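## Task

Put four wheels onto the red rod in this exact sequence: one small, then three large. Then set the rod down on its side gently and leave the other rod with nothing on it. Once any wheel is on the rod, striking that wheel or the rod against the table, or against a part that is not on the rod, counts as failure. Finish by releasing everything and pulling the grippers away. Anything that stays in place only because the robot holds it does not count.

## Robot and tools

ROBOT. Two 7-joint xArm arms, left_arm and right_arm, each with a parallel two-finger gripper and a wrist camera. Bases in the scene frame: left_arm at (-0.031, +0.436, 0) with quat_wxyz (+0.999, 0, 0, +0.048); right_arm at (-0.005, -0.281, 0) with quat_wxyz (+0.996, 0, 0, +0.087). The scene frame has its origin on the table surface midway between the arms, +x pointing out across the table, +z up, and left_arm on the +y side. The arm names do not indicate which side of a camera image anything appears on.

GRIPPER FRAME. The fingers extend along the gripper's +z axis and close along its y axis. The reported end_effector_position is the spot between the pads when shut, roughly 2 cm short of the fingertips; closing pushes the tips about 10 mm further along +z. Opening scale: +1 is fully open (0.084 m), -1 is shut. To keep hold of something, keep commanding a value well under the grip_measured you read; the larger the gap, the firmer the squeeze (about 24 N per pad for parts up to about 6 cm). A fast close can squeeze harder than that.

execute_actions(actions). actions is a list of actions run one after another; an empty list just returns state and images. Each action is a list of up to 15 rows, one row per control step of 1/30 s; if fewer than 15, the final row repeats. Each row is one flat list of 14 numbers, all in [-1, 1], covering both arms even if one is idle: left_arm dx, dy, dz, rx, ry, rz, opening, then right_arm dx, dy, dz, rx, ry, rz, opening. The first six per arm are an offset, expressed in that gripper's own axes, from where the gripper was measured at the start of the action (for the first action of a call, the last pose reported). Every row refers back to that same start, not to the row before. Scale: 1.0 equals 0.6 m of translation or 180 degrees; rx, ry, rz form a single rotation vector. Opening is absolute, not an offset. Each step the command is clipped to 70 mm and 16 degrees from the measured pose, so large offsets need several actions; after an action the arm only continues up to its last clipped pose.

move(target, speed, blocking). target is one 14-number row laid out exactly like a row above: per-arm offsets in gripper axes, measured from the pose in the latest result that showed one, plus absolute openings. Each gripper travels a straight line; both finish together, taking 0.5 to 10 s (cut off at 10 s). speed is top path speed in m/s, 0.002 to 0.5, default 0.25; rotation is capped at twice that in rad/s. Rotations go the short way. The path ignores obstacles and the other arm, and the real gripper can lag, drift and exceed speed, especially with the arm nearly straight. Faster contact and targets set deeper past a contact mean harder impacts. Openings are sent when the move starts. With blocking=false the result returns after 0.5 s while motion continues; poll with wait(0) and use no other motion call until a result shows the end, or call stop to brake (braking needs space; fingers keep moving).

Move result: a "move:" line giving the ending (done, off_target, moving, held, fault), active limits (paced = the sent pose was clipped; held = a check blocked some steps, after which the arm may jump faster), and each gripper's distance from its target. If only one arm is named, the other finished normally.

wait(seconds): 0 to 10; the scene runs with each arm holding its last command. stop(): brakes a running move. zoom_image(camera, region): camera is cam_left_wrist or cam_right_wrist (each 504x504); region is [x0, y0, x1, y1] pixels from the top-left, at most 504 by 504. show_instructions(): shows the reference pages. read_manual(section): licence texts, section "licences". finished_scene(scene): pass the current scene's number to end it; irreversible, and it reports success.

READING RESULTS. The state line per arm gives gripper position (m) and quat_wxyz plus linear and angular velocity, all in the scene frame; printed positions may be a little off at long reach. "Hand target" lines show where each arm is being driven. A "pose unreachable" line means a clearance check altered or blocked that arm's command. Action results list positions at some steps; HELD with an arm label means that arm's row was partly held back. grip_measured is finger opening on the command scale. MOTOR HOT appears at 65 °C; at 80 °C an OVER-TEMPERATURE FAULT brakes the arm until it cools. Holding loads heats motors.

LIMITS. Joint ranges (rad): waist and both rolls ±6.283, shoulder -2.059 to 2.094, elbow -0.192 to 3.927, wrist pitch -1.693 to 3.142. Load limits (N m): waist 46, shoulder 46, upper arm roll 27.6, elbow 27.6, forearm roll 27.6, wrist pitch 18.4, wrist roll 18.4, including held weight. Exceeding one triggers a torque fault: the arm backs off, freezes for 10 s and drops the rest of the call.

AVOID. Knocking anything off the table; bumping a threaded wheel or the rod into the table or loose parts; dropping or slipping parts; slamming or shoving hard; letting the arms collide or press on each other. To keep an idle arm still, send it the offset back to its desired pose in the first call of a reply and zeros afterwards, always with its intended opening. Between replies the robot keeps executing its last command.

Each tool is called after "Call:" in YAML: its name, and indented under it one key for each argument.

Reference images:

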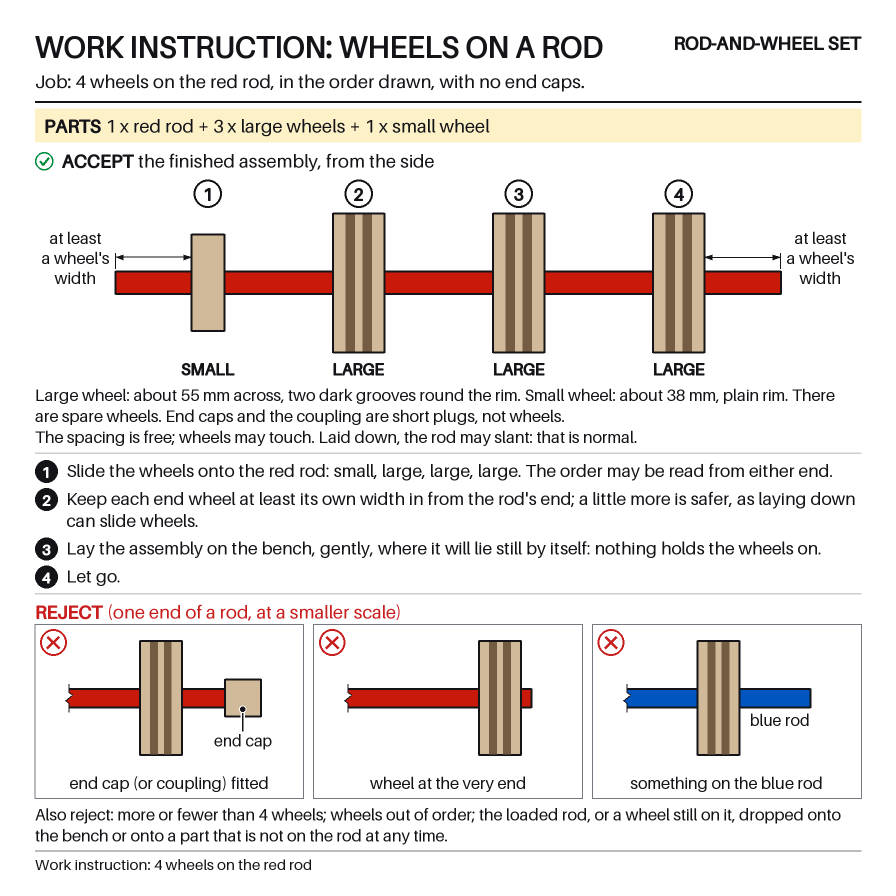

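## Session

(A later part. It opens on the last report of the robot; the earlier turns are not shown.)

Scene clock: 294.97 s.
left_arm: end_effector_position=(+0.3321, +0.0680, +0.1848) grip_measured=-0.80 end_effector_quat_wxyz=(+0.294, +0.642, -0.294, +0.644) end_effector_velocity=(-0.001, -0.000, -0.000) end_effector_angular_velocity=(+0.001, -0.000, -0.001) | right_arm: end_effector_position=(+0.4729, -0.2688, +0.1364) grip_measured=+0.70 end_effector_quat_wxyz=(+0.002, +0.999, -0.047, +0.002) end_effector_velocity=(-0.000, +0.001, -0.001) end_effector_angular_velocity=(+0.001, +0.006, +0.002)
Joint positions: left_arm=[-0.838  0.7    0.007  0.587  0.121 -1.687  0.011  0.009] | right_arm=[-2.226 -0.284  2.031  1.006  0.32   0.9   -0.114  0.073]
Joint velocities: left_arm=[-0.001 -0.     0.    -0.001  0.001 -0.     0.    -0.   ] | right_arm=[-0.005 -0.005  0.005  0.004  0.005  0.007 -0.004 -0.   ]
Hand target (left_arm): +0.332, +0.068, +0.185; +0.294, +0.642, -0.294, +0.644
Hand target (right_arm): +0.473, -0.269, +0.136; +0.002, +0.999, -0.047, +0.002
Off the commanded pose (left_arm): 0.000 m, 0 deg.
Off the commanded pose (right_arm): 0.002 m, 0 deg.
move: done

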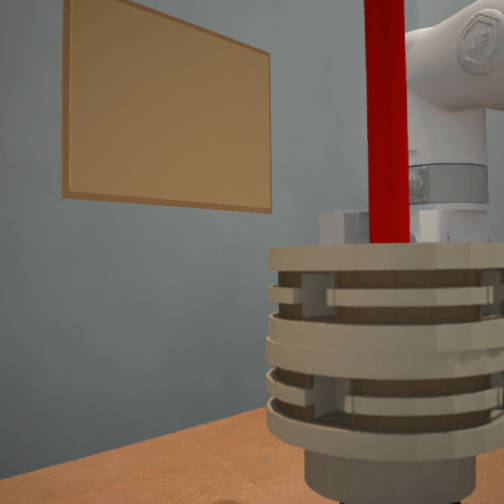

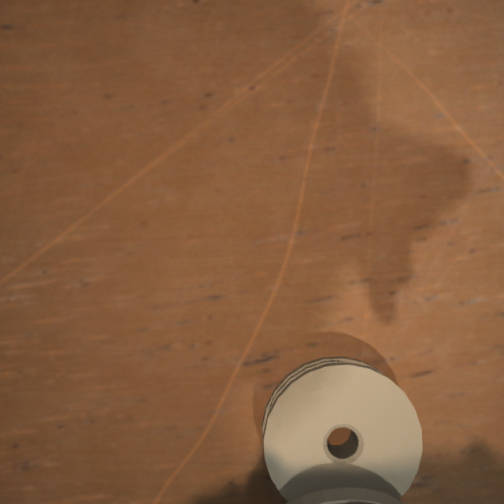

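Call:
move:
  target: [0,0,0,0,0,0,-1,0,0.001,0.192,0,0,0,0.7]
  speed: 0.12

Call:
move:
  target: [0,0,0,0,0,0,-1,0,0,0,0,0,0,-0.2]

Call:
move:
  target: [0,0,0,0,0,0,-1,0.07,0,-0.002,0,0,0,-0.2]
  speed: 0.06

Call:
move:
  target: [0,0,0,0,0,0,-1,0,-0.1,-0.55,0,0,0.47,-0.2]
  speed: 0.35

Call:
move:
  target: [0,0,0,0,0,0,-1,-0.45,0.295,0,0,0,0,-0.2]

Scene clock: 306.57 s.
left_arm: end_effector_position=(+0.3321, +0.0680, +0.1848) grip_measured=-0.80 end_effector_quat_wxyz=(+0.294, +0.642, -0.294, +0.644) end_effector_velocity=(-0.000, -0.000, +0.000) end_effector_angular_velocity=(+0.000, -0.000, -0.000) | right_arm: end_effector_position=(+0.4736, -0.2702, +0.0214) grip_measured=+0.70 end_effector_quat_wxyz=(+0.002, +0.999, -0.047, +0.002) end_effector_velocity=(-0.002, +0.001, -0.003) end_effector_angular_velocity=(-0.001, +0.007, +0.004)
Joint positions: left_arm=[-0.838  0.7    0.007  0.587  0.121 -1.687  0.011  0.009] | right_arm=[-2.444 -0.557  2.291  0.965  0.669  0.687 -0.35   0.073]
Joint velocities: left_arm=[-0.  0. -0.  0. -0. -0.  0. -0.] | right_arm=[-0.    -0.004  0.005 -0.003  0.001  0.    -0.002 -0.   ]
Hand target (left_arm): +0.332, +0.068, +0.185; +0.294, +0.642, -0.294, +0.644
Hand target (right_arm): +0.473, -0.270, +0.021; +0.002, +0.999, -0.047, +0.002
Off the commanded pose (left_arm): 0.000 m, 0 deg.
Off the commanded pose (right_arm): 0.001 m, 0 deg.
move: done

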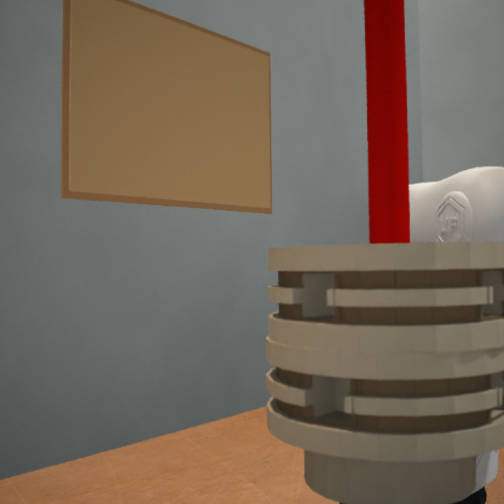

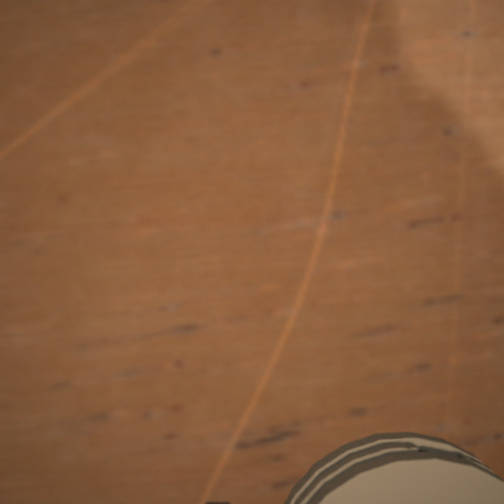

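Scene clock: 307.07 s.
left_arm: end_effector_position=(+0.3321, +0.0680, +0.1848) grip_measured=-0.80 end_effector_quat_wxyz=(+0.294, +0.642, -0.294, +0.644) end_effector_velocity=(-0.000, -0.000, +0.000) end_effector_angular_velocity=(+0.000, -0.001, -0.002) | right_arm: end_effector_position=(+0.4737, -0.2702, +0.0215) grip_measured=+0.29 end_effector_quat_wxyz=(+0.002, +0.999, -0.047, +0.002) end_effector_velocity=(-0.000, +0.000, -0.000) end_effector_angular_velocity=(-0.001, +0.001, +0.002)
Joint positions: left_arm=[-0.838  0.7    0.007  0.587  0.121 -1.687  0.011  0.009] | right_arm=[-2.444 -0.557  2.291  0.965  0.669  0.687 -0.35   0.057]
Joint velocities: left_arm=[-0.001 -0.    -0.     0.001  0.001  0.     0.001  0.   ] | right_arm=[ 0.    -0.001  0.     0.    -0.002  0.    -0.     0.   ]
Hand target (left_arm): +0.332, +0.068, +0.185; +0.294, +0.642, -0.294, +0.644
Hand target (right_arm): +0.474, -0.270, +0.021; +0.002, +0.999, -0.047, +0.002
Off the commanded pose (left_arm): 0.000 m, 0 deg.
Off the commanded pose (right_arm): 0.000 m, 0 deg.
move: done

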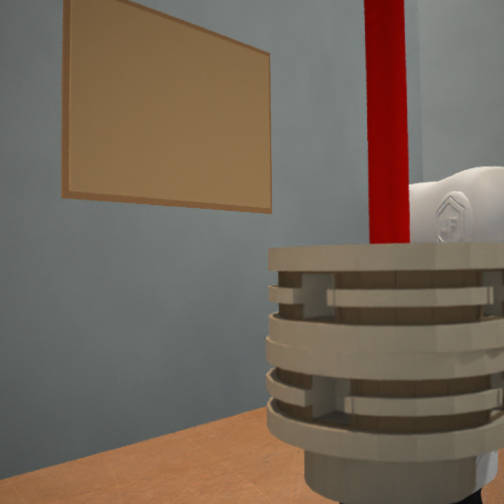

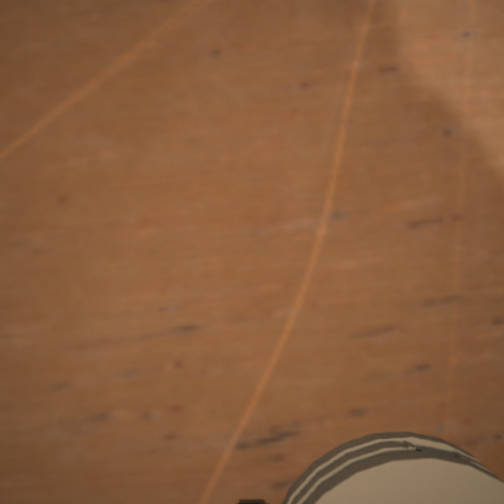

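Scene clock: 308.10 s.
left_arm: end_effector_position=(+0.3321, +0.0680, +0.1848) grip_measured=-0.80 end_effector_quat_wxyz=(+0.294, +0.642, -0.294, +0.644) end_effector_velocity=(-0.000, -0.001, +0.000) end_effector_angular_velocity=(-0.001, -0.000, -0.001) | right_arm: end_effector_position=(+0.5153, -0.2740, +0.0228) grip_measured=+0.29 end_effector_quat_wxyz=(+0.002, +0.999, -0.047, +0.002) end_effector_velocity=(+0.001, +0.001, +0.000) end_effector_angular_velocity=(+0.001, -0.000, +0.001)
Joint positions: left_arm=[-0.838  0.7    0.007  0.587  0.121 -1.687  0.011  0.009] | right_arm=[-2.539 -0.657  2.332  1.137  0.683  0.768 -0.35   0.056]
Joint velocities: left_arm=[-0.001 -0.    -0.     0.001 -0.     0.    -0.    -0.   ] | right_arm=[-0.001 -0.001  0.     0.003  0.001  0.002  0.     0.   ]
Hand target (left_arm): +0.332, +0.068, +0.185; +0.294, +0.642, -0.294, +0.644
Hand target (right_arm): +0.515, -0.274, +0.023; +0.002, +0.999, -0.047, +0.002
Off the commanded pose (left_arm): 0.000 m, 0 deg.
Off the commanded pose (right_arm): 0.000 m, 0 deg.
move: done

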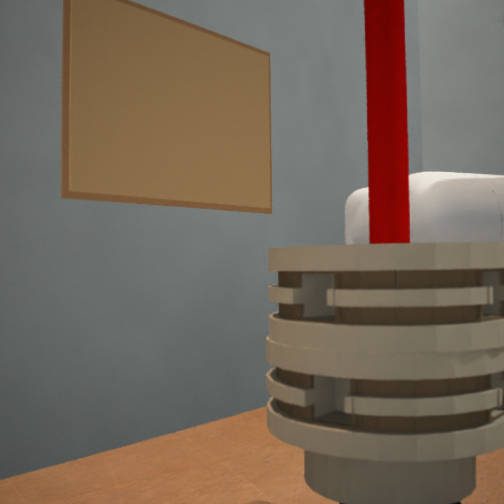

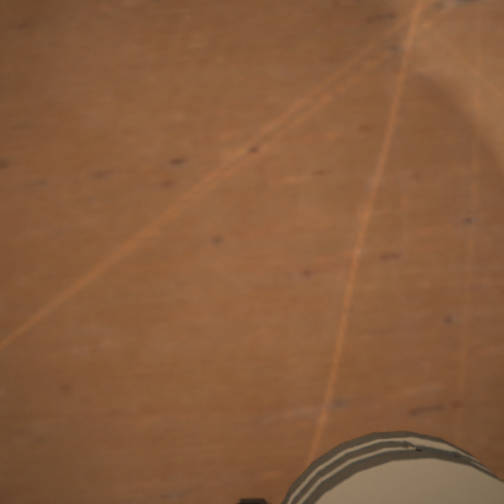

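Scene clock: 310.70 s.
left_arm: end_effector_position=(+0.3321, +0.0680, +0.1848) grip_measured=-0.80 end_effector_quat_wxyz=(+0.294, +0.642, -0.294, +0.644) end_effector_velocity=(+0.001, +0.000, +0.000) end_effector_angular_velocity=(-0.000, -0.001, +0.002) | right_arm: end_effector_position=(+0.5192, -0.2118, +0.3519) grip_measured=+0.29 end_effector_quat_wxyz=(-0.000, -0.708, +0.706, -0.002) end_effector_velocity=(+0.001, +0.001, +0.003) end_effector_angular_velocity=(+0.002, -0.002, -0.001)
Joint positions: left_arm=[-0.838  0.7    0.007  0.587  0.121 -1.687  0.011  0.009] | right_arm=[-2.196 -0.453  1.824  1.719  0.435  1.592  1.409  0.056]
Joint velocities: left_arm=[ 0.001  0.     0.     0.001 -0.     0.    -0.     0.   ] | right_arm=[-0.009 -0.002  0.004  0.015  0.004  0.01   0.002  0.   ]
Hand target (left_arm): +0.332, +0.068, +0.185; +0.294, +0.642, -0.294, +0.644
Hand target (right_arm): +0.519, -0.212, +0.352; +0.000, +0.708, -0.706, +0.002
Off the commanded pose (left_arm): 0.000 m, 0 deg.
Off the commanded pose (right_arm): 0.001 m, 0 deg.
move: done

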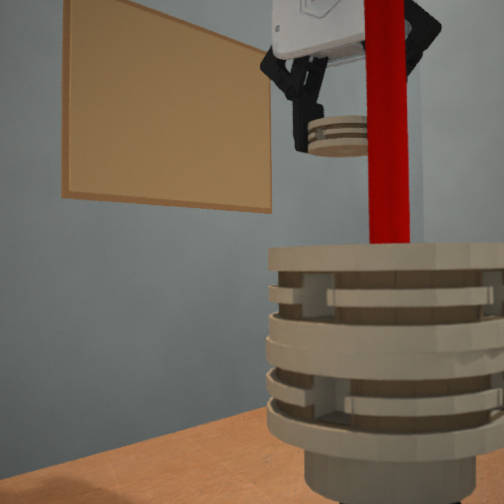

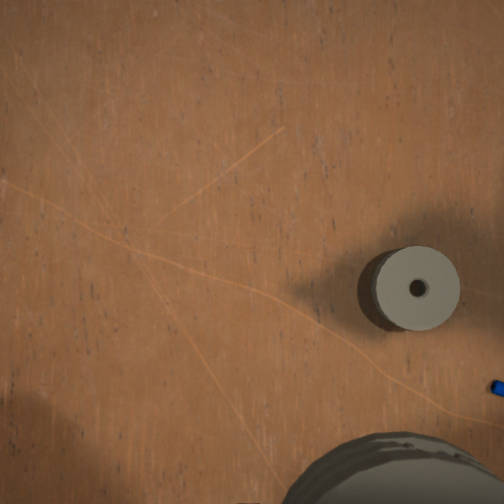

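Scene clock: 312.47 s.
left_arm: end_effector_position=(+0.3321, +0.0680, +0.1848) grip_measured=-0.80 end_effector_quat_wxyz=(+0.294, +0.642, -0.294, +0.644) end_effector_velocity=(-0.000, -0.000, +0.000) end_effector_angular_velocity=(-0.000, +0.000, -0.001) | right_arm: end_effector_position=(+0.3418, +0.0568, +0.3492) grip_measured=+0.29 end_effector_quat_wxyz=(-0.002, -0.707, +0.707, -0.001) end_effector_velocity=(-0.007, +0.009, -0.001) end_effector_angular_velocity=(-0.005, -0.001, +0.020)
Joint positions: left_arm=[-0.838  0.7    0.007  0.587  0.121 -1.687  0.011  0.009] | right_arm=[-1.183 -0.361  1.526  1.512  0.357  1.534  2.07   0.056]
Joint velocities: left_arm=[ 0.    -0.    -0.    -0.     0.001 -0.    -0.    -0.   ] | right_arm=[ 0.006 -0.007  0.014  0.005  0.002  0.001  0.001  0.   ]
Hand target (left_arm): +0.332, +0.068, +0.185; +0.294, +0.642, -0.294, +0.644
Hand target (right_arm): +0.341, +0.058, +0.349; +0.002, +0.708, -0.706, +0.002
Off the commanded pose (left_arm): 0.000 m, 0 deg.
Off the commanded pose (right_arm): 0.002 m, 0 deg.
move: done

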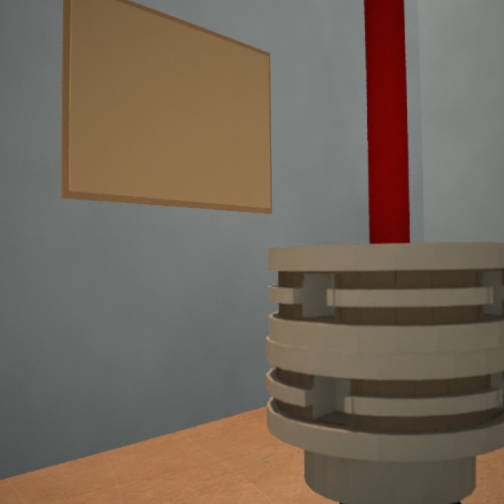

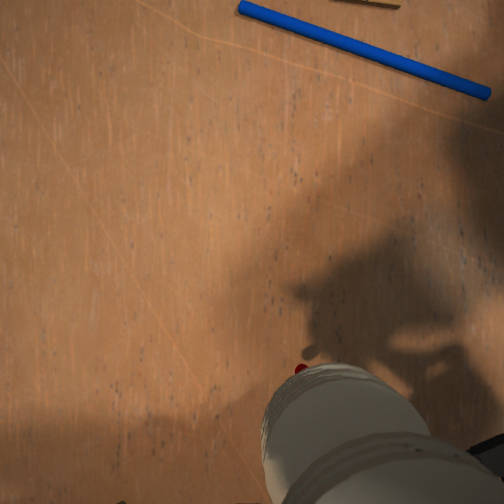

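Call:
move:
  target: [0,0,0,0,0,0,-1,-0.0022,0.0005,0.011,0,0,0,-0.2]
  speed: 0.02

Call:
move:
  target: [0,0,0,0,0,0,-1,0,0,0.03,0,0,0,-0.2]
  speed: 0.015

Scene clock: 319.13 s.
left_arm: end_effector_position=(+0.3321, +0.0680, +0.1848) grip_measured=-0.80 end_effector_quat_wxyz=(+0.294, +0.642, -0.294, +0.644) end_effector_velocity=(+0.001, +0.000, +0.000) end_effector_angular_velocity=(-0.002, +0.001, +0.001) | right_arm: end_effector_position=(+0.3415, +0.0581, +0.3426) grip_measured=+0.29 end_effector_quat_wxyz=(-0.002, -0.707, +0.707, -0.001) end_effector_velocity=(+0.000, +0.000, -0.000) end_effector_angular_velocity=(+0.002, -0.002, -0.000)
Joint positions: left_arm=[-0.838  0.7    0.007  0.587  0.121 -1.687  0.011  0.009] | right_arm=[-1.177 -0.365  1.526  1.493  0.361  1.516  2.069  0.056]
Joint velocities: left_arm=[ 0.001  0.    -0.     0.001 -0.    -0.    -0.002 -0.   ] | right_arm=[ 0.     0.    -0.    -0.001  0.001 -0.003 -0.     0.   ]
Hand target (left_arm): +0.332, +0.068, +0.185; +0.294, +0.642, -0.294, +0.644
Hand target (right_arm): +0.341, +0.058, +0.343; +0.002, +0.707, -0.707, +0.001
Off the commanded pose (left_arm): 0.000 m, 0 deg.
Off the commanded pose (right_arm): 0.000 m, 0 deg.
move: done

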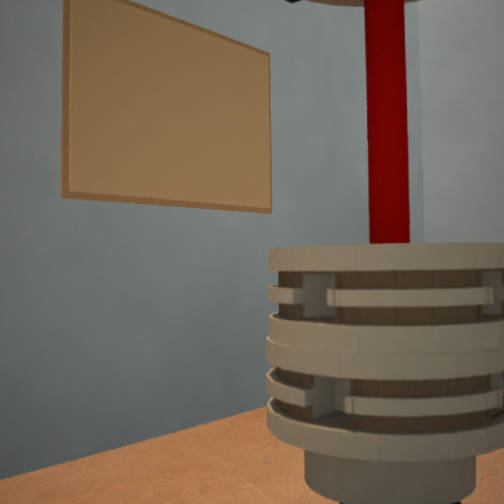

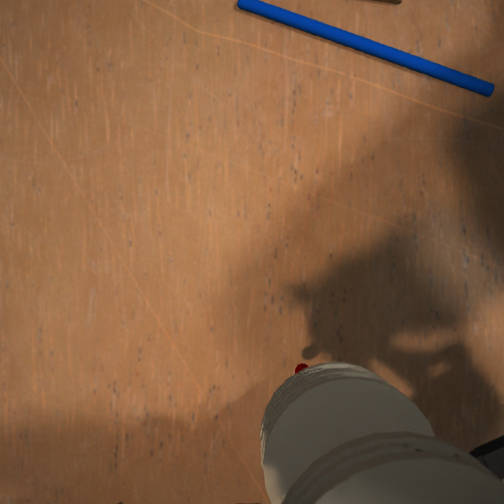

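Scene clock: 320.57 s.
left_arm: end_effector_position=(+0.3321, +0.0680, +0.1848) grip_measured=-0.80 end_effector_quat_wxyz=(+0.294, +0.642, -0.294, +0.644) end_effector_velocity=(-0.001, +0.000, -0.001) end_effector_angular_velocity=(+0.002, +0.000, -0.001) | right_arm: end_effector_position=(+0.3415, +0.0580, +0.3247) grip_measured=+0.29 end_effector_quat_wxyz=(-0.002, -0.707, +0.707, -0.001) end_effector_velocity=(+0.001, +0.000, +0.000) end_effector_angular_velocity=(+0.001, -0.003, -0.001)
Joint positions: left_arm=[-0.838  0.7    0.007  0.587  0.121 -1.687  0.011  0.009] | right_arm=[-1.157 -0.372  1.519  1.436  0.37   1.467  2.062  0.056]
Joint velocities: left_arm=[-0.     0.     0.    -0.002  0.001 -0.     0.001  0.   ] | right_arm=[ 0.001 -0.001 -0.002 -0.001  0.001 -0.004 -0.001 -0.   ]
Hand target (left_arm): +0.332, +0.068, +0.185; +0.294, +0.642, -0.294, +0.644
Hand target (right_arm): +0.342, +0.058, +0.325; +0.002, +0.707, -0.707, +0.001
Off the commanded pose (left_arm): 0.000 m, 0 deg.
Off the commanded pose (right_arm): 0.000 m, 0 deg.
move: done

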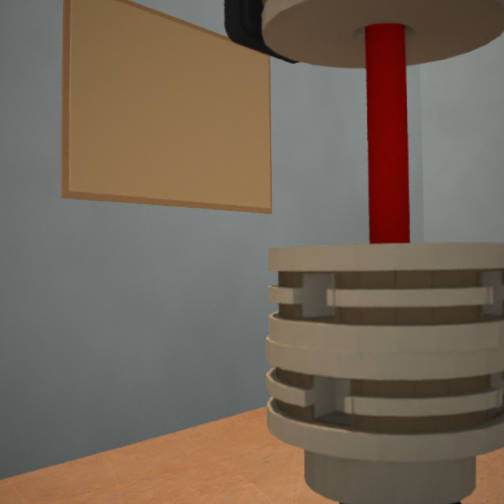

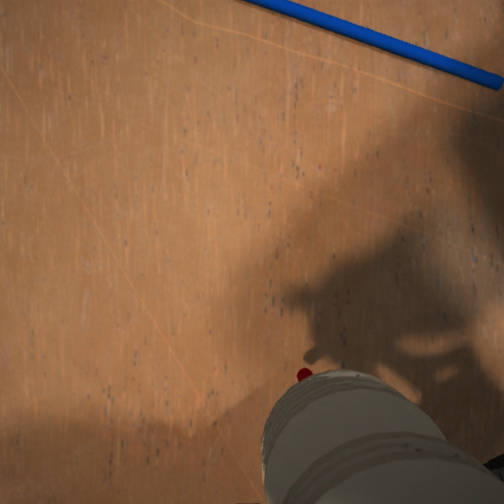

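Call:
move:
  target: [0,0,0,0,0,0,-1,0,0,0.078,0,0,0,-0.2]
  speed: 0.05

Call:
move:
  target: [0,0,0,0,0,0,-1,0,0,0,0,0,0,0.7]

Call:
move:
  target: [0,0,0,0,0,0,-1,0,0,-0.12,0,0,0,0.7]

Call:
move:
  target: [0,0,0,0,0,0,-1,0.55,0,0,0,0,0,0.7]
  speed: 0.35

Call:
move:
  target: [0,0,0,0,-0.485,0,-1,0,0,0,0,0,0,0.7]
  speed: 0.15

Scene clock: 339.90 s.
left_arm: end_effector_position=(+0.3321, +0.0680, +0.1848) grip_measured=-0.80 end_effector_quat_wxyz=(+0.294, +0.642, -0.294, +0.644) end_effector_velocity=(+0.000, +0.000, +0.000) end_effector_angular_velocity=(-0.001, -0.001, +0.000) | right_arm: end_effector_position=(+0.3417, +0.0577, +0.2780) grip_measured=+0.29 end_effector_quat_wxyz=(-0.002, -0.707, +0.707, -0.001) end_effector_velocity=(+0.001, +0.000, +0.000) end_effector_angular_velocity=(+0.003, -0.002, +0.000)
Joint positions: left_arm=[-0.838  0.7    0.007  0.587  0.121 -1.687  0.011  0.009] | right_arm=[-1.143 -0.392  1.538  1.307  0.399  1.343  2.041  0.056]
Joint velocities: left_arm=[ 0.    -0.     0.     0.001 -0.    -0.    -0.     0.   ] | right_arm=[-0.     0.001  0.    -0.001  0.001 -0.003 -0.    -0.   ]
Hand target (left_arm): +0.332, +0.068, +0.185; +0.294, +0.642, -0.294, +0.644
Hand target (right_arm): +0.342, +0.058, +0.278; +0.002, +0.707, -0.707, +0.001
Off the commanded pose (left_arm): 0.000 m, 0 deg.
Off the commanded pose (right_arm): 0.000 m, 0 deg.
move: done

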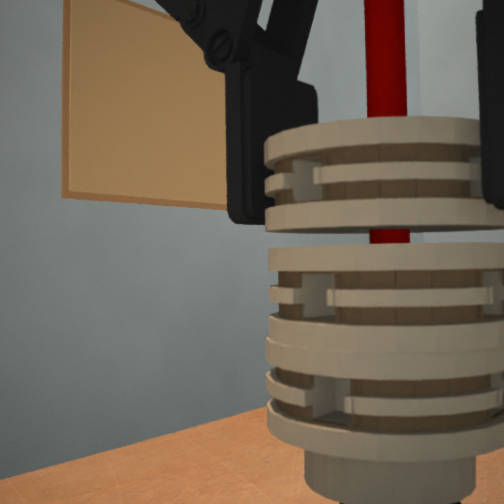

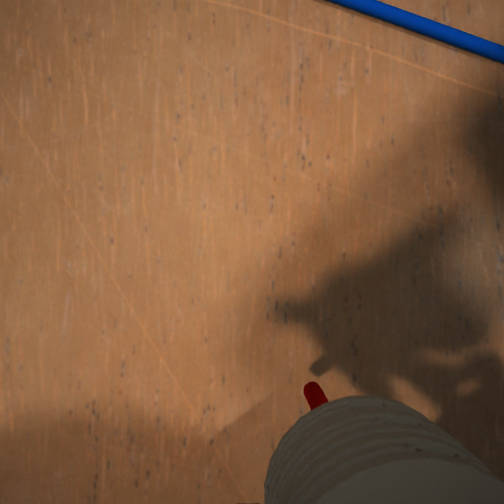

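Scene clock: 340.40 s.
left_arm: end_effector_position=(+0.3321, +0.0680, +0.1848) grip_measured=-0.80 end_effector_quat_wxyz=(+0.294, +0.642, -0.294, +0.644) end_effector_velocity=(+0.000, +0.000, +0.000) end_effector_angular_velocity=(-0.000, -0.001, +0.001) | right_arm: end_effector_position=(+0.3417, +0.0577, +0.2780) grip_measured=+0.70 end_effector_quat_wxyz=(-0.002, -0.707, +0.707, -0.001) end_effector_velocity=(-0.000, +0.000, -0.000) end_effector_angular_velocity=(-0.000, +0.000, +0.001)
Joint positions: left_arm=[-0.838  0.7    0.007  0.587  0.121 -1.687  0.011  0.009] | right_arm=[-1.143 -0.392  1.538  1.307  0.399  1.343  2.041  0.073]
Joint velocities: left_arm=[ 0.    -0.     0.     0.001 -0.001 -0.     0.    -0.   ] | right_arm=[-0.     0.     0.001 -0.    -0.    -0.    -0.001  0.   ]
Hand target (left_arm): +0.332, +0.068, +0.185; +0.294, +0.642, -0.294, +0.644
Hand target (right_arm): +0.342, +0.058, +0.278; +0.002, +0.707, -0.707, +0.001
Off the commanded pose (left_arm): 0.000 m, 0 deg.
Off the commanded pose (right_arm): 0.000 m, 0 deg.
move: done

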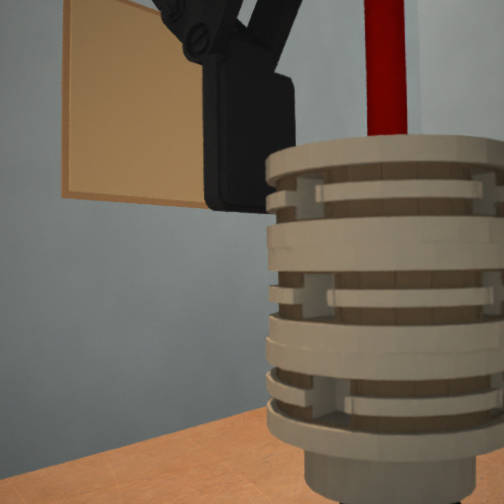

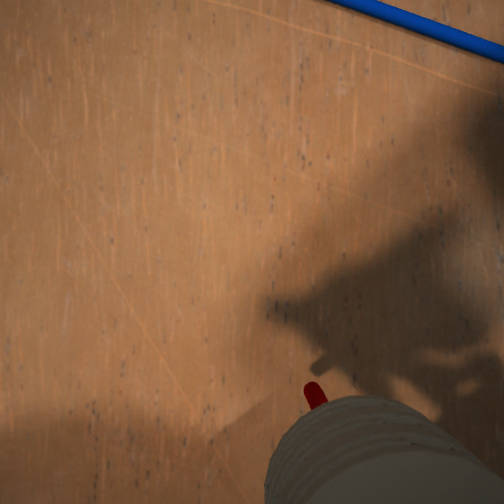

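Scene clock: 341.23 s.
left_arm: end_effector_position=(+0.3321, +0.0680, +0.1848) grip_measured=-0.80 end_effector_quat_wxyz=(+0.294, +0.642, -0.294, +0.644) end_effector_velocity=(+0.000, -0.000, -0.000) end_effector_angular_velocity=(-0.000, +0.000, -0.000) | right_arm: end_effector_position=(+0.3413, +0.0581, +0.3496) grip_measured=+0.70 end_effector_quat_wxyz=(-0.002, -0.707, +0.707, -0.001) end_effector_velocity=(+0.001, -0.000, +0.003) end_effector_angular_velocity=(+0.003, -0.003, -0.001)
Joint positions: left_arm=[-0.838  0.7    0.007  0.587  0.121 -1.687  0.011  0.009] | right_arm=[-1.188 -0.363  1.532  1.516  0.359  1.537  2.071  0.073]
Joint velocities: left_arm=[ 0.  0. -0.  0.  0. -0. -0. -0.] | right_arm=[-0.004  0.002  0.     0.008 -0.001  0.004  0.     0.   ]
Hand target (left_arm): +0.332, +0.068, +0.185; +0.294, +0.642, -0.294, +0.644
Hand target (right_arm): +0.342, +0.058, +0.350; +0.002, +0.707, -0.707, +0.001
Off the commanded pose (left_arm): 0.000 m, 0 deg.
Off the commanded pose (right_arm): 0.001 m, 0 deg.
move: done

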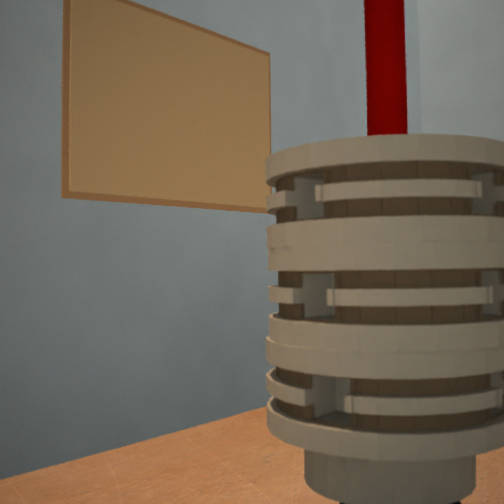

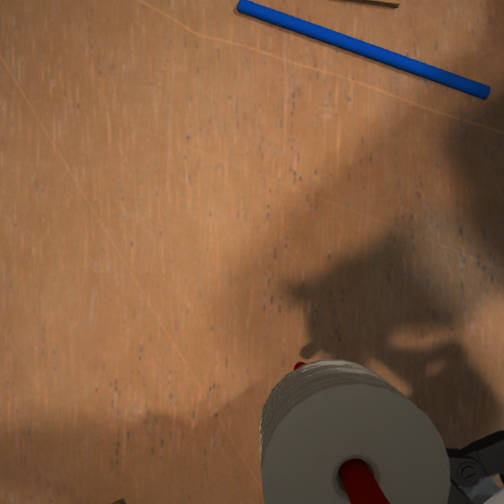

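Scene clock: 342.67 s.
left_arm: end_effector_position=(+0.3321, +0.0680, +0.1848) grip_measured=-0.80 end_effector_quat_wxyz=(+0.294, +0.642, -0.294, +0.644) end_effector_velocity=(-0.000, -0.000, -0.000) end_effector_angular_velocity=(+0.001, +0.000, -0.001) | right_arm: end_effector_position=(+0.3423, -0.2708, +0.3522) grip_measured=+0.70 end_effector_quat_wxyz=(-0.002, -0.708, +0.706, -0.003) end_effector_velocity=(-0.001, -0.006, -0.001) end_effector_angular_velocity=(+0.002, +0.001, -0.010)
Joint positions: left_arm=[-0.838  0.7    0.007  0.587  0.121 -1.687  0.011  0.009] | right_arm=[-0.934 -0.553  0.574  1.061  0.284  1.538  1.304  0.073]
Joint velocities: left_arm=[ 0.     0.    -0.    -0.     0.001  0.     0.     0.   ] | right_arm=[-0.006 -0.    -0.009 -0.004 -0.002 -0.    -0.004 -0.   ]
Hand target (left_arm): +0.332, +0.068, +0.185; +0.294, +0.642, -0.294, +0.644
Hand target (right_arm): +0.342, -0.272, +0.352; +0.001, +0.707, -0.707, +0.002
Off the commanded pose (left_arm): 0.000 m, 0 deg.
Off the commanded pose (right_arm): 0.002 m, 0 deg.
move: done

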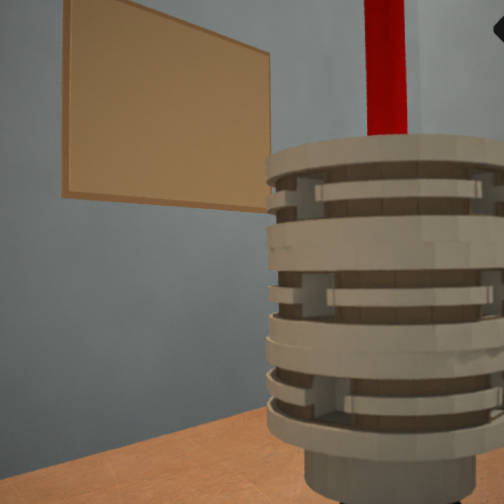

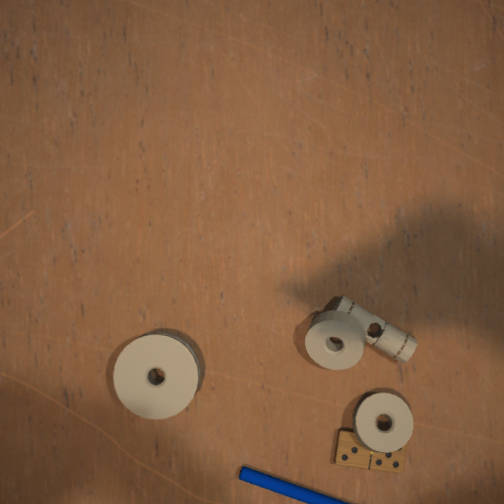

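Scene clock: 348.13 s.
left_arm: end_effector_position=(+0.3319, +0.0690, +0.1857) grip_measured=-0.80 end_effector_quat_wxyz=(+0.011, +0.909, -0.415, +0.023) end_effector_velocity=(+0.000, -0.000, +0.001) end_effector_angular_velocity=(+0.001, +0.002, +0.003) | right_arm: end_effector_position=(+0.3423, -0.2708, +0.3522) grip_measured=+0.70 end_effector_quat_wxyz=(-0.002, -0.708, +0.706, -0.003) end_effector_velocity=(-0.000, -0.000, +0.000) end_effector_angular_velocity=(-0.002, -0.000, +0.000)
Joint positions: left_arm=[-1.055  0.155  0.178  1.166 -0.038  0.963  0.094  0.009] | right_arm=[-0.934 -0.553  0.574  1.061  0.284  1.538  1.304  0.073]
Joint velocities: left_arm=[ 0.     0.001  0.     0.006 -0.001  0.006 -0.002  0.   ] | right_arm=[-0.    -0.001  0.001 -0.    -0.001  0.     0.    -0.   ]
Hand target (left_arm): +0.332, +0.069, +0.186; +0.011, +0.909, -0.415, +0.023
Hand target (right_arm): +0.342, -0.271, +0.352; +0.002, +0.708, -0.706, +0.003
Off the commanded pose (left_arm): 0.001 m, 0 deg.
Off the commanded pose (right_arm): 0.000 m, 0 deg.
move: done

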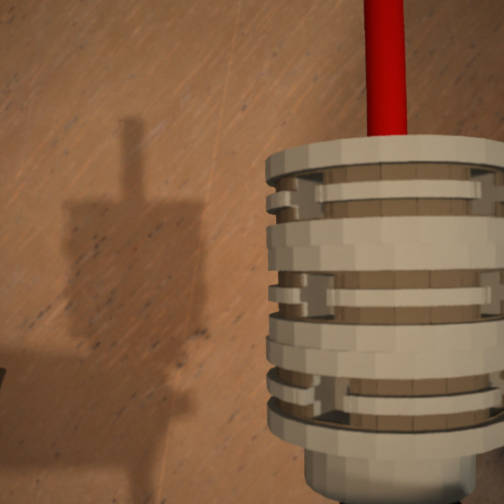

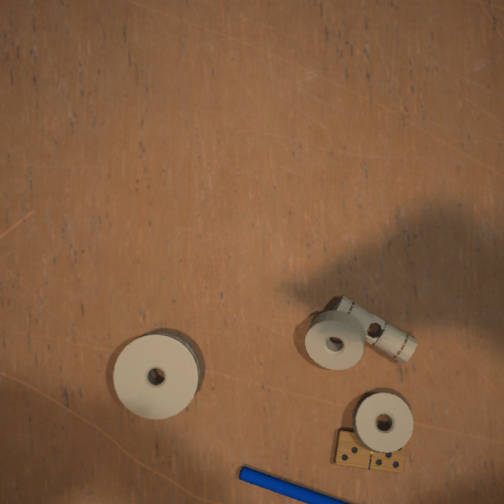

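Call:
move:
  target: [0,0,0.215,0,-0.006,0,-1,0,0,0,0,0,0,0.7]
  speed: 0.08

Call:
move:
  target: [0,0,0.018,0,0,0,-1,0,0,0,0,0,0,0.7]
  speed: 0.005

Scene clock: 360.10 s.
left_arm: end_effector_position=(+0.3365, +0.0634, +0.0574) grip_measured=-0.80 end_effector_quat_wxyz=(+0.007, +0.909, -0.416, +0.015) end_effector_velocity=(+0.001, -0.001, +0.001) end_effector_angular_velocity=(-0.003, -0.002, +0.001) | right_arm: end_effector_position=(+0.3423, -0.2708, +0.3522) grip_measured=+0.70 end_effector_quat_wxyz=(-0.002, -0.708, +0.706, -0.003) end_effector_velocity=(-0.000, -0.001, -0.000) end_effector_angular_velocity=(+0.001, +0.001, -0.002)
Joint positions: left_arm=[-1.039  0.394  0.157  1.09  -0.1    0.67   0.136  0.009] | right_arm=[-0.934 -0.553  0.574  1.061  0.284  1.538  1.304  0.073]
Joint velocities: left_arm=[ 0.    -0.    -0.     0.001 -0.001 -0.002 -0.     0.   ] | right_arm=[-0.002  0.001 -0.001 -0.     0.     0.    -0.    -0.   ]
Hand target (left_arm): +0.336, +0.064, +0.057; +0.007, +0.909, -0.416, +0.014
Hand target (right_arm): +0.342, -0.271, +0.352; +0.002, +0.708, -0.706, +0.003
Off the commanded pose (left_arm): 0.001 m, 0 deg.
Off the commanded pose (right_arm): 0.000 m, 0 deg.
move: done

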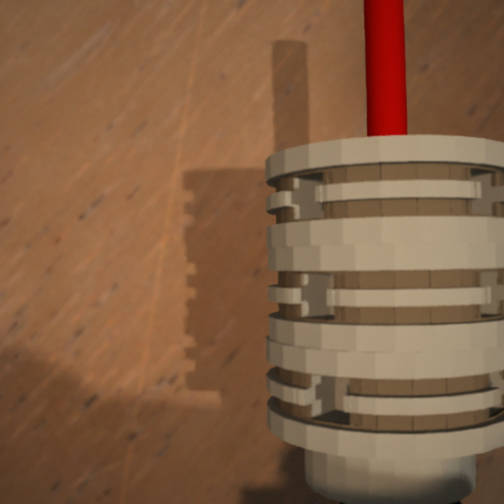

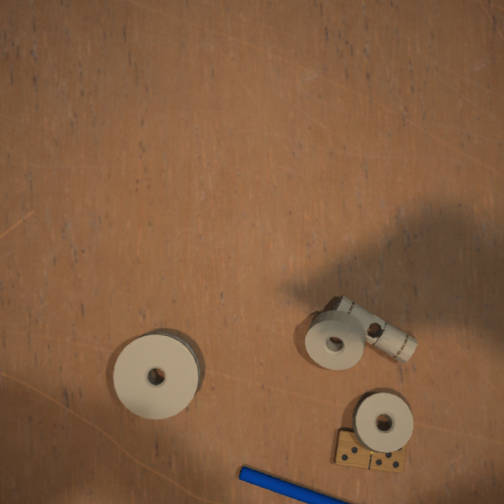

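Scene clock: 362.47 s.
left_arm: end_effector_position=(+0.3368, +0.0630, +0.0468) grip_measured=-0.80 end_effector_quat_wxyz=(+0.007, +0.909, -0.416, +0.015) end_effector_velocity=(-0.000, +0.001, -0.001) end_effector_angular_velocity=(+0.002, +0.001, +0.001) | right_arm: end_effector_position=(+0.3423, -0.2708, +0.3522) grip_measured=+0.70 end_effector_quat_wxyz=(-0.002, -0.708, +0.706, -0.003) end_effector_velocity=(+0.000, -0.000, -0.000) end_effector_angular_velocity=(+0.000, +0.000, -0.000)
Joint positions: left_arm=[-1.036  0.417  0.153  1.088 -0.106  0.645  0.14   0.009] | right_arm=[-0.934 -0.553  0.574  1.061  0.284  1.538  1.304  0.073]
Joint velocities: left_arm=[ 0.     0.001  0.    -0.001  0.001  0.    -0.001  0.   ] | right_arm=[-0.     0.001  0.     0.     0.     0.     0.     0.   ]
Hand target (left_arm): +0.337, +0.063, +0.047; +0.007, +0.909, -0.416, +0.015
Hand target (right_arm): +0.342, -0.271, +0.352; +0.002, +0.708, -0.706, +0.003
Off the commanded pose (left_arm): 0.000 m, 0 deg.
Off the commanded pose (right_arm): 0.000 m, 0 deg.
move: done

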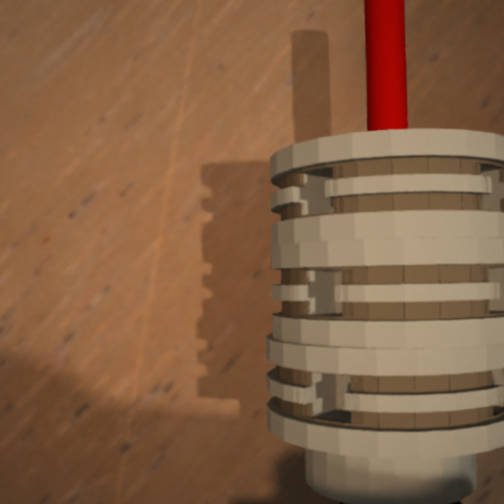

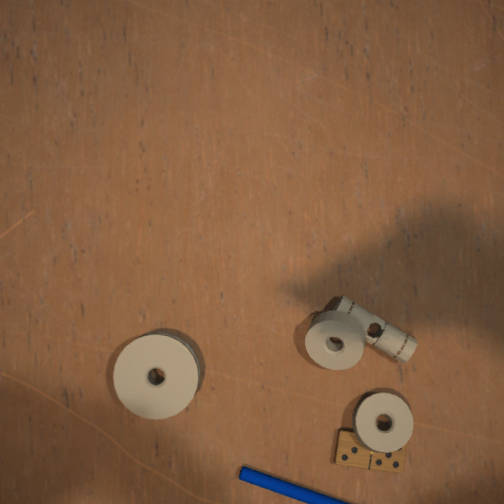

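Touched down.

Call:
move:
  target: [0,0,0,0,0,0,-0.5,0,0,0,0,0,0,0.7]

Call:
move:
  target: [-0.1,0,-0.4,0,0,0,-0.5,0,0,0,0,0,0,0.7]

Scene clock: 374.93 s.
left_arm: end_effector_position=(+0.3368, +0.0630, +0.0467) grip_measured=-0.52 end_effector_quat_wxyz=(+0.007, +0.909, -0.416, +0.015) end_effector_velocity=(+0.000, +0.000, +0.000) end_effector_angular_velocity=(-0.000, -0.000, -0.000) | right_arm: end_effector_position=(+0.3423, -0.2708, +0.3522) grip_measured=+0.70 end_effector_quat_wxyz=(-0.002, -0.708, +0.706, -0.003) end_effector_velocity=(+0.000, +0.000, -0.000) end_effector_angular_velocity=(+0.001, +0.001, +0.001)
Joint positions: left_arm=[-1.036  0.417  0.153  1.088 -0.106  0.645  0.14   0.021] | right_arm=[-0.934 -0.553  0.574  1.061  0.284  1.538  1.304  0.073]
Joint velocities: left_arm=[ 0.001 -0.    -0.    -0.     0.    -0.     0.001  0.   ] | right_arm=[ 0.     0.001  0.001 -0.     0.     0.     0.     0.   ]
Hand target (left_arm): +0.337, +0.063, +0.047; +0.007, +0.909, -0.416, +0.015
Hand target (right_arm): +0.342, -0.271, +0.352; +0.002, +0.708, -0.706, +0.003
Off the commanded pose (left_arm): 0.000 m, 0 deg.
Off the commanded pose (right_arm): 0.000 m, 0 deg.
move: done

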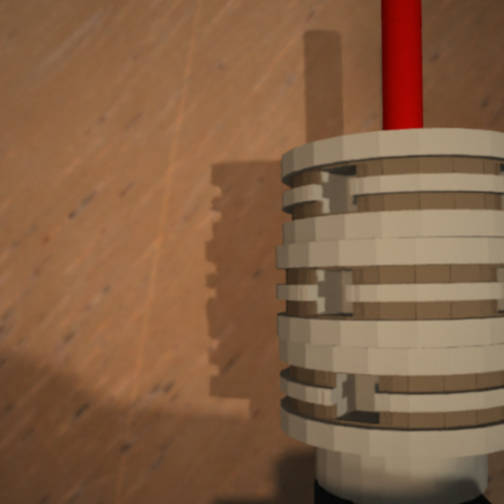

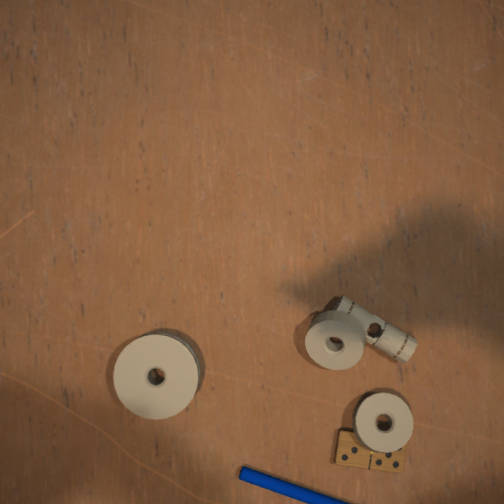

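Scene clock: 376.40 s.
left_arm: end_effector_position=(+0.2920, +0.1152, +0.2835) grip_measured=-0.52 end_effector_quat_wxyz=(+0.007, +0.910, -0.415, +0.014) end_effector_velocity=(+0.002, -0.001, +0.008) end_effector_angular_velocity=(-0.013, -0.010, +0.001) | right_arm: end_effector_position=(+0.3423, -0.2708, +0.3522) grip_measured=+0.70 end_effector_quat_wxyz=(-0.002, -0.708, +0.706, -0.003) end_effector_velocity=(+0.000, -0.000, +0.000) end_effector_angular_velocity=(+0.002, -0.001, -0.002)
Joint positions: left_arm=[-1.061 -0.104  0.176  1.157  0.016  1.229  0.061  0.021] | right_arm=[-0.934 -0.553  0.574  1.061  0.284  1.538  1.304  0.073]
Joint velocities: left_arm=[ 0.001 -0.009  0.001  0.009 -0.     0.001  0.001 -0.   ] | right_arm=[-0.001 -0.    -0.002  0.     0.001  0.    -0.    -0.   ]
Hand target (left_arm): +0.292, +0.115, +0.285; +0.007, +0.910, -0.415, +0.015
Hand target (right_arm): +0.342, -0.271, +0.352; +0.002, +0.708, -0.706, +0.003
Off the commanded pose (left_arm): 0.001 m, 0 deg.
Off the commanded pose (right_arm): 0.000 m, 0 deg.
move: done

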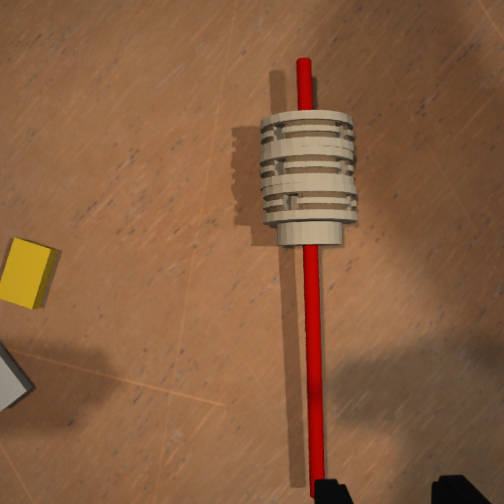

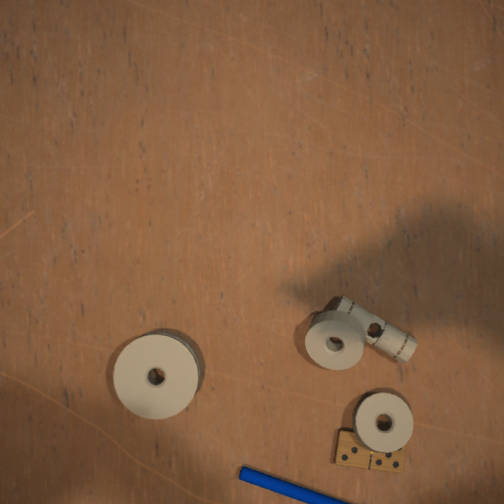

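Call:
finished_scene:
  scene: 1

The scene is finished: the task was done.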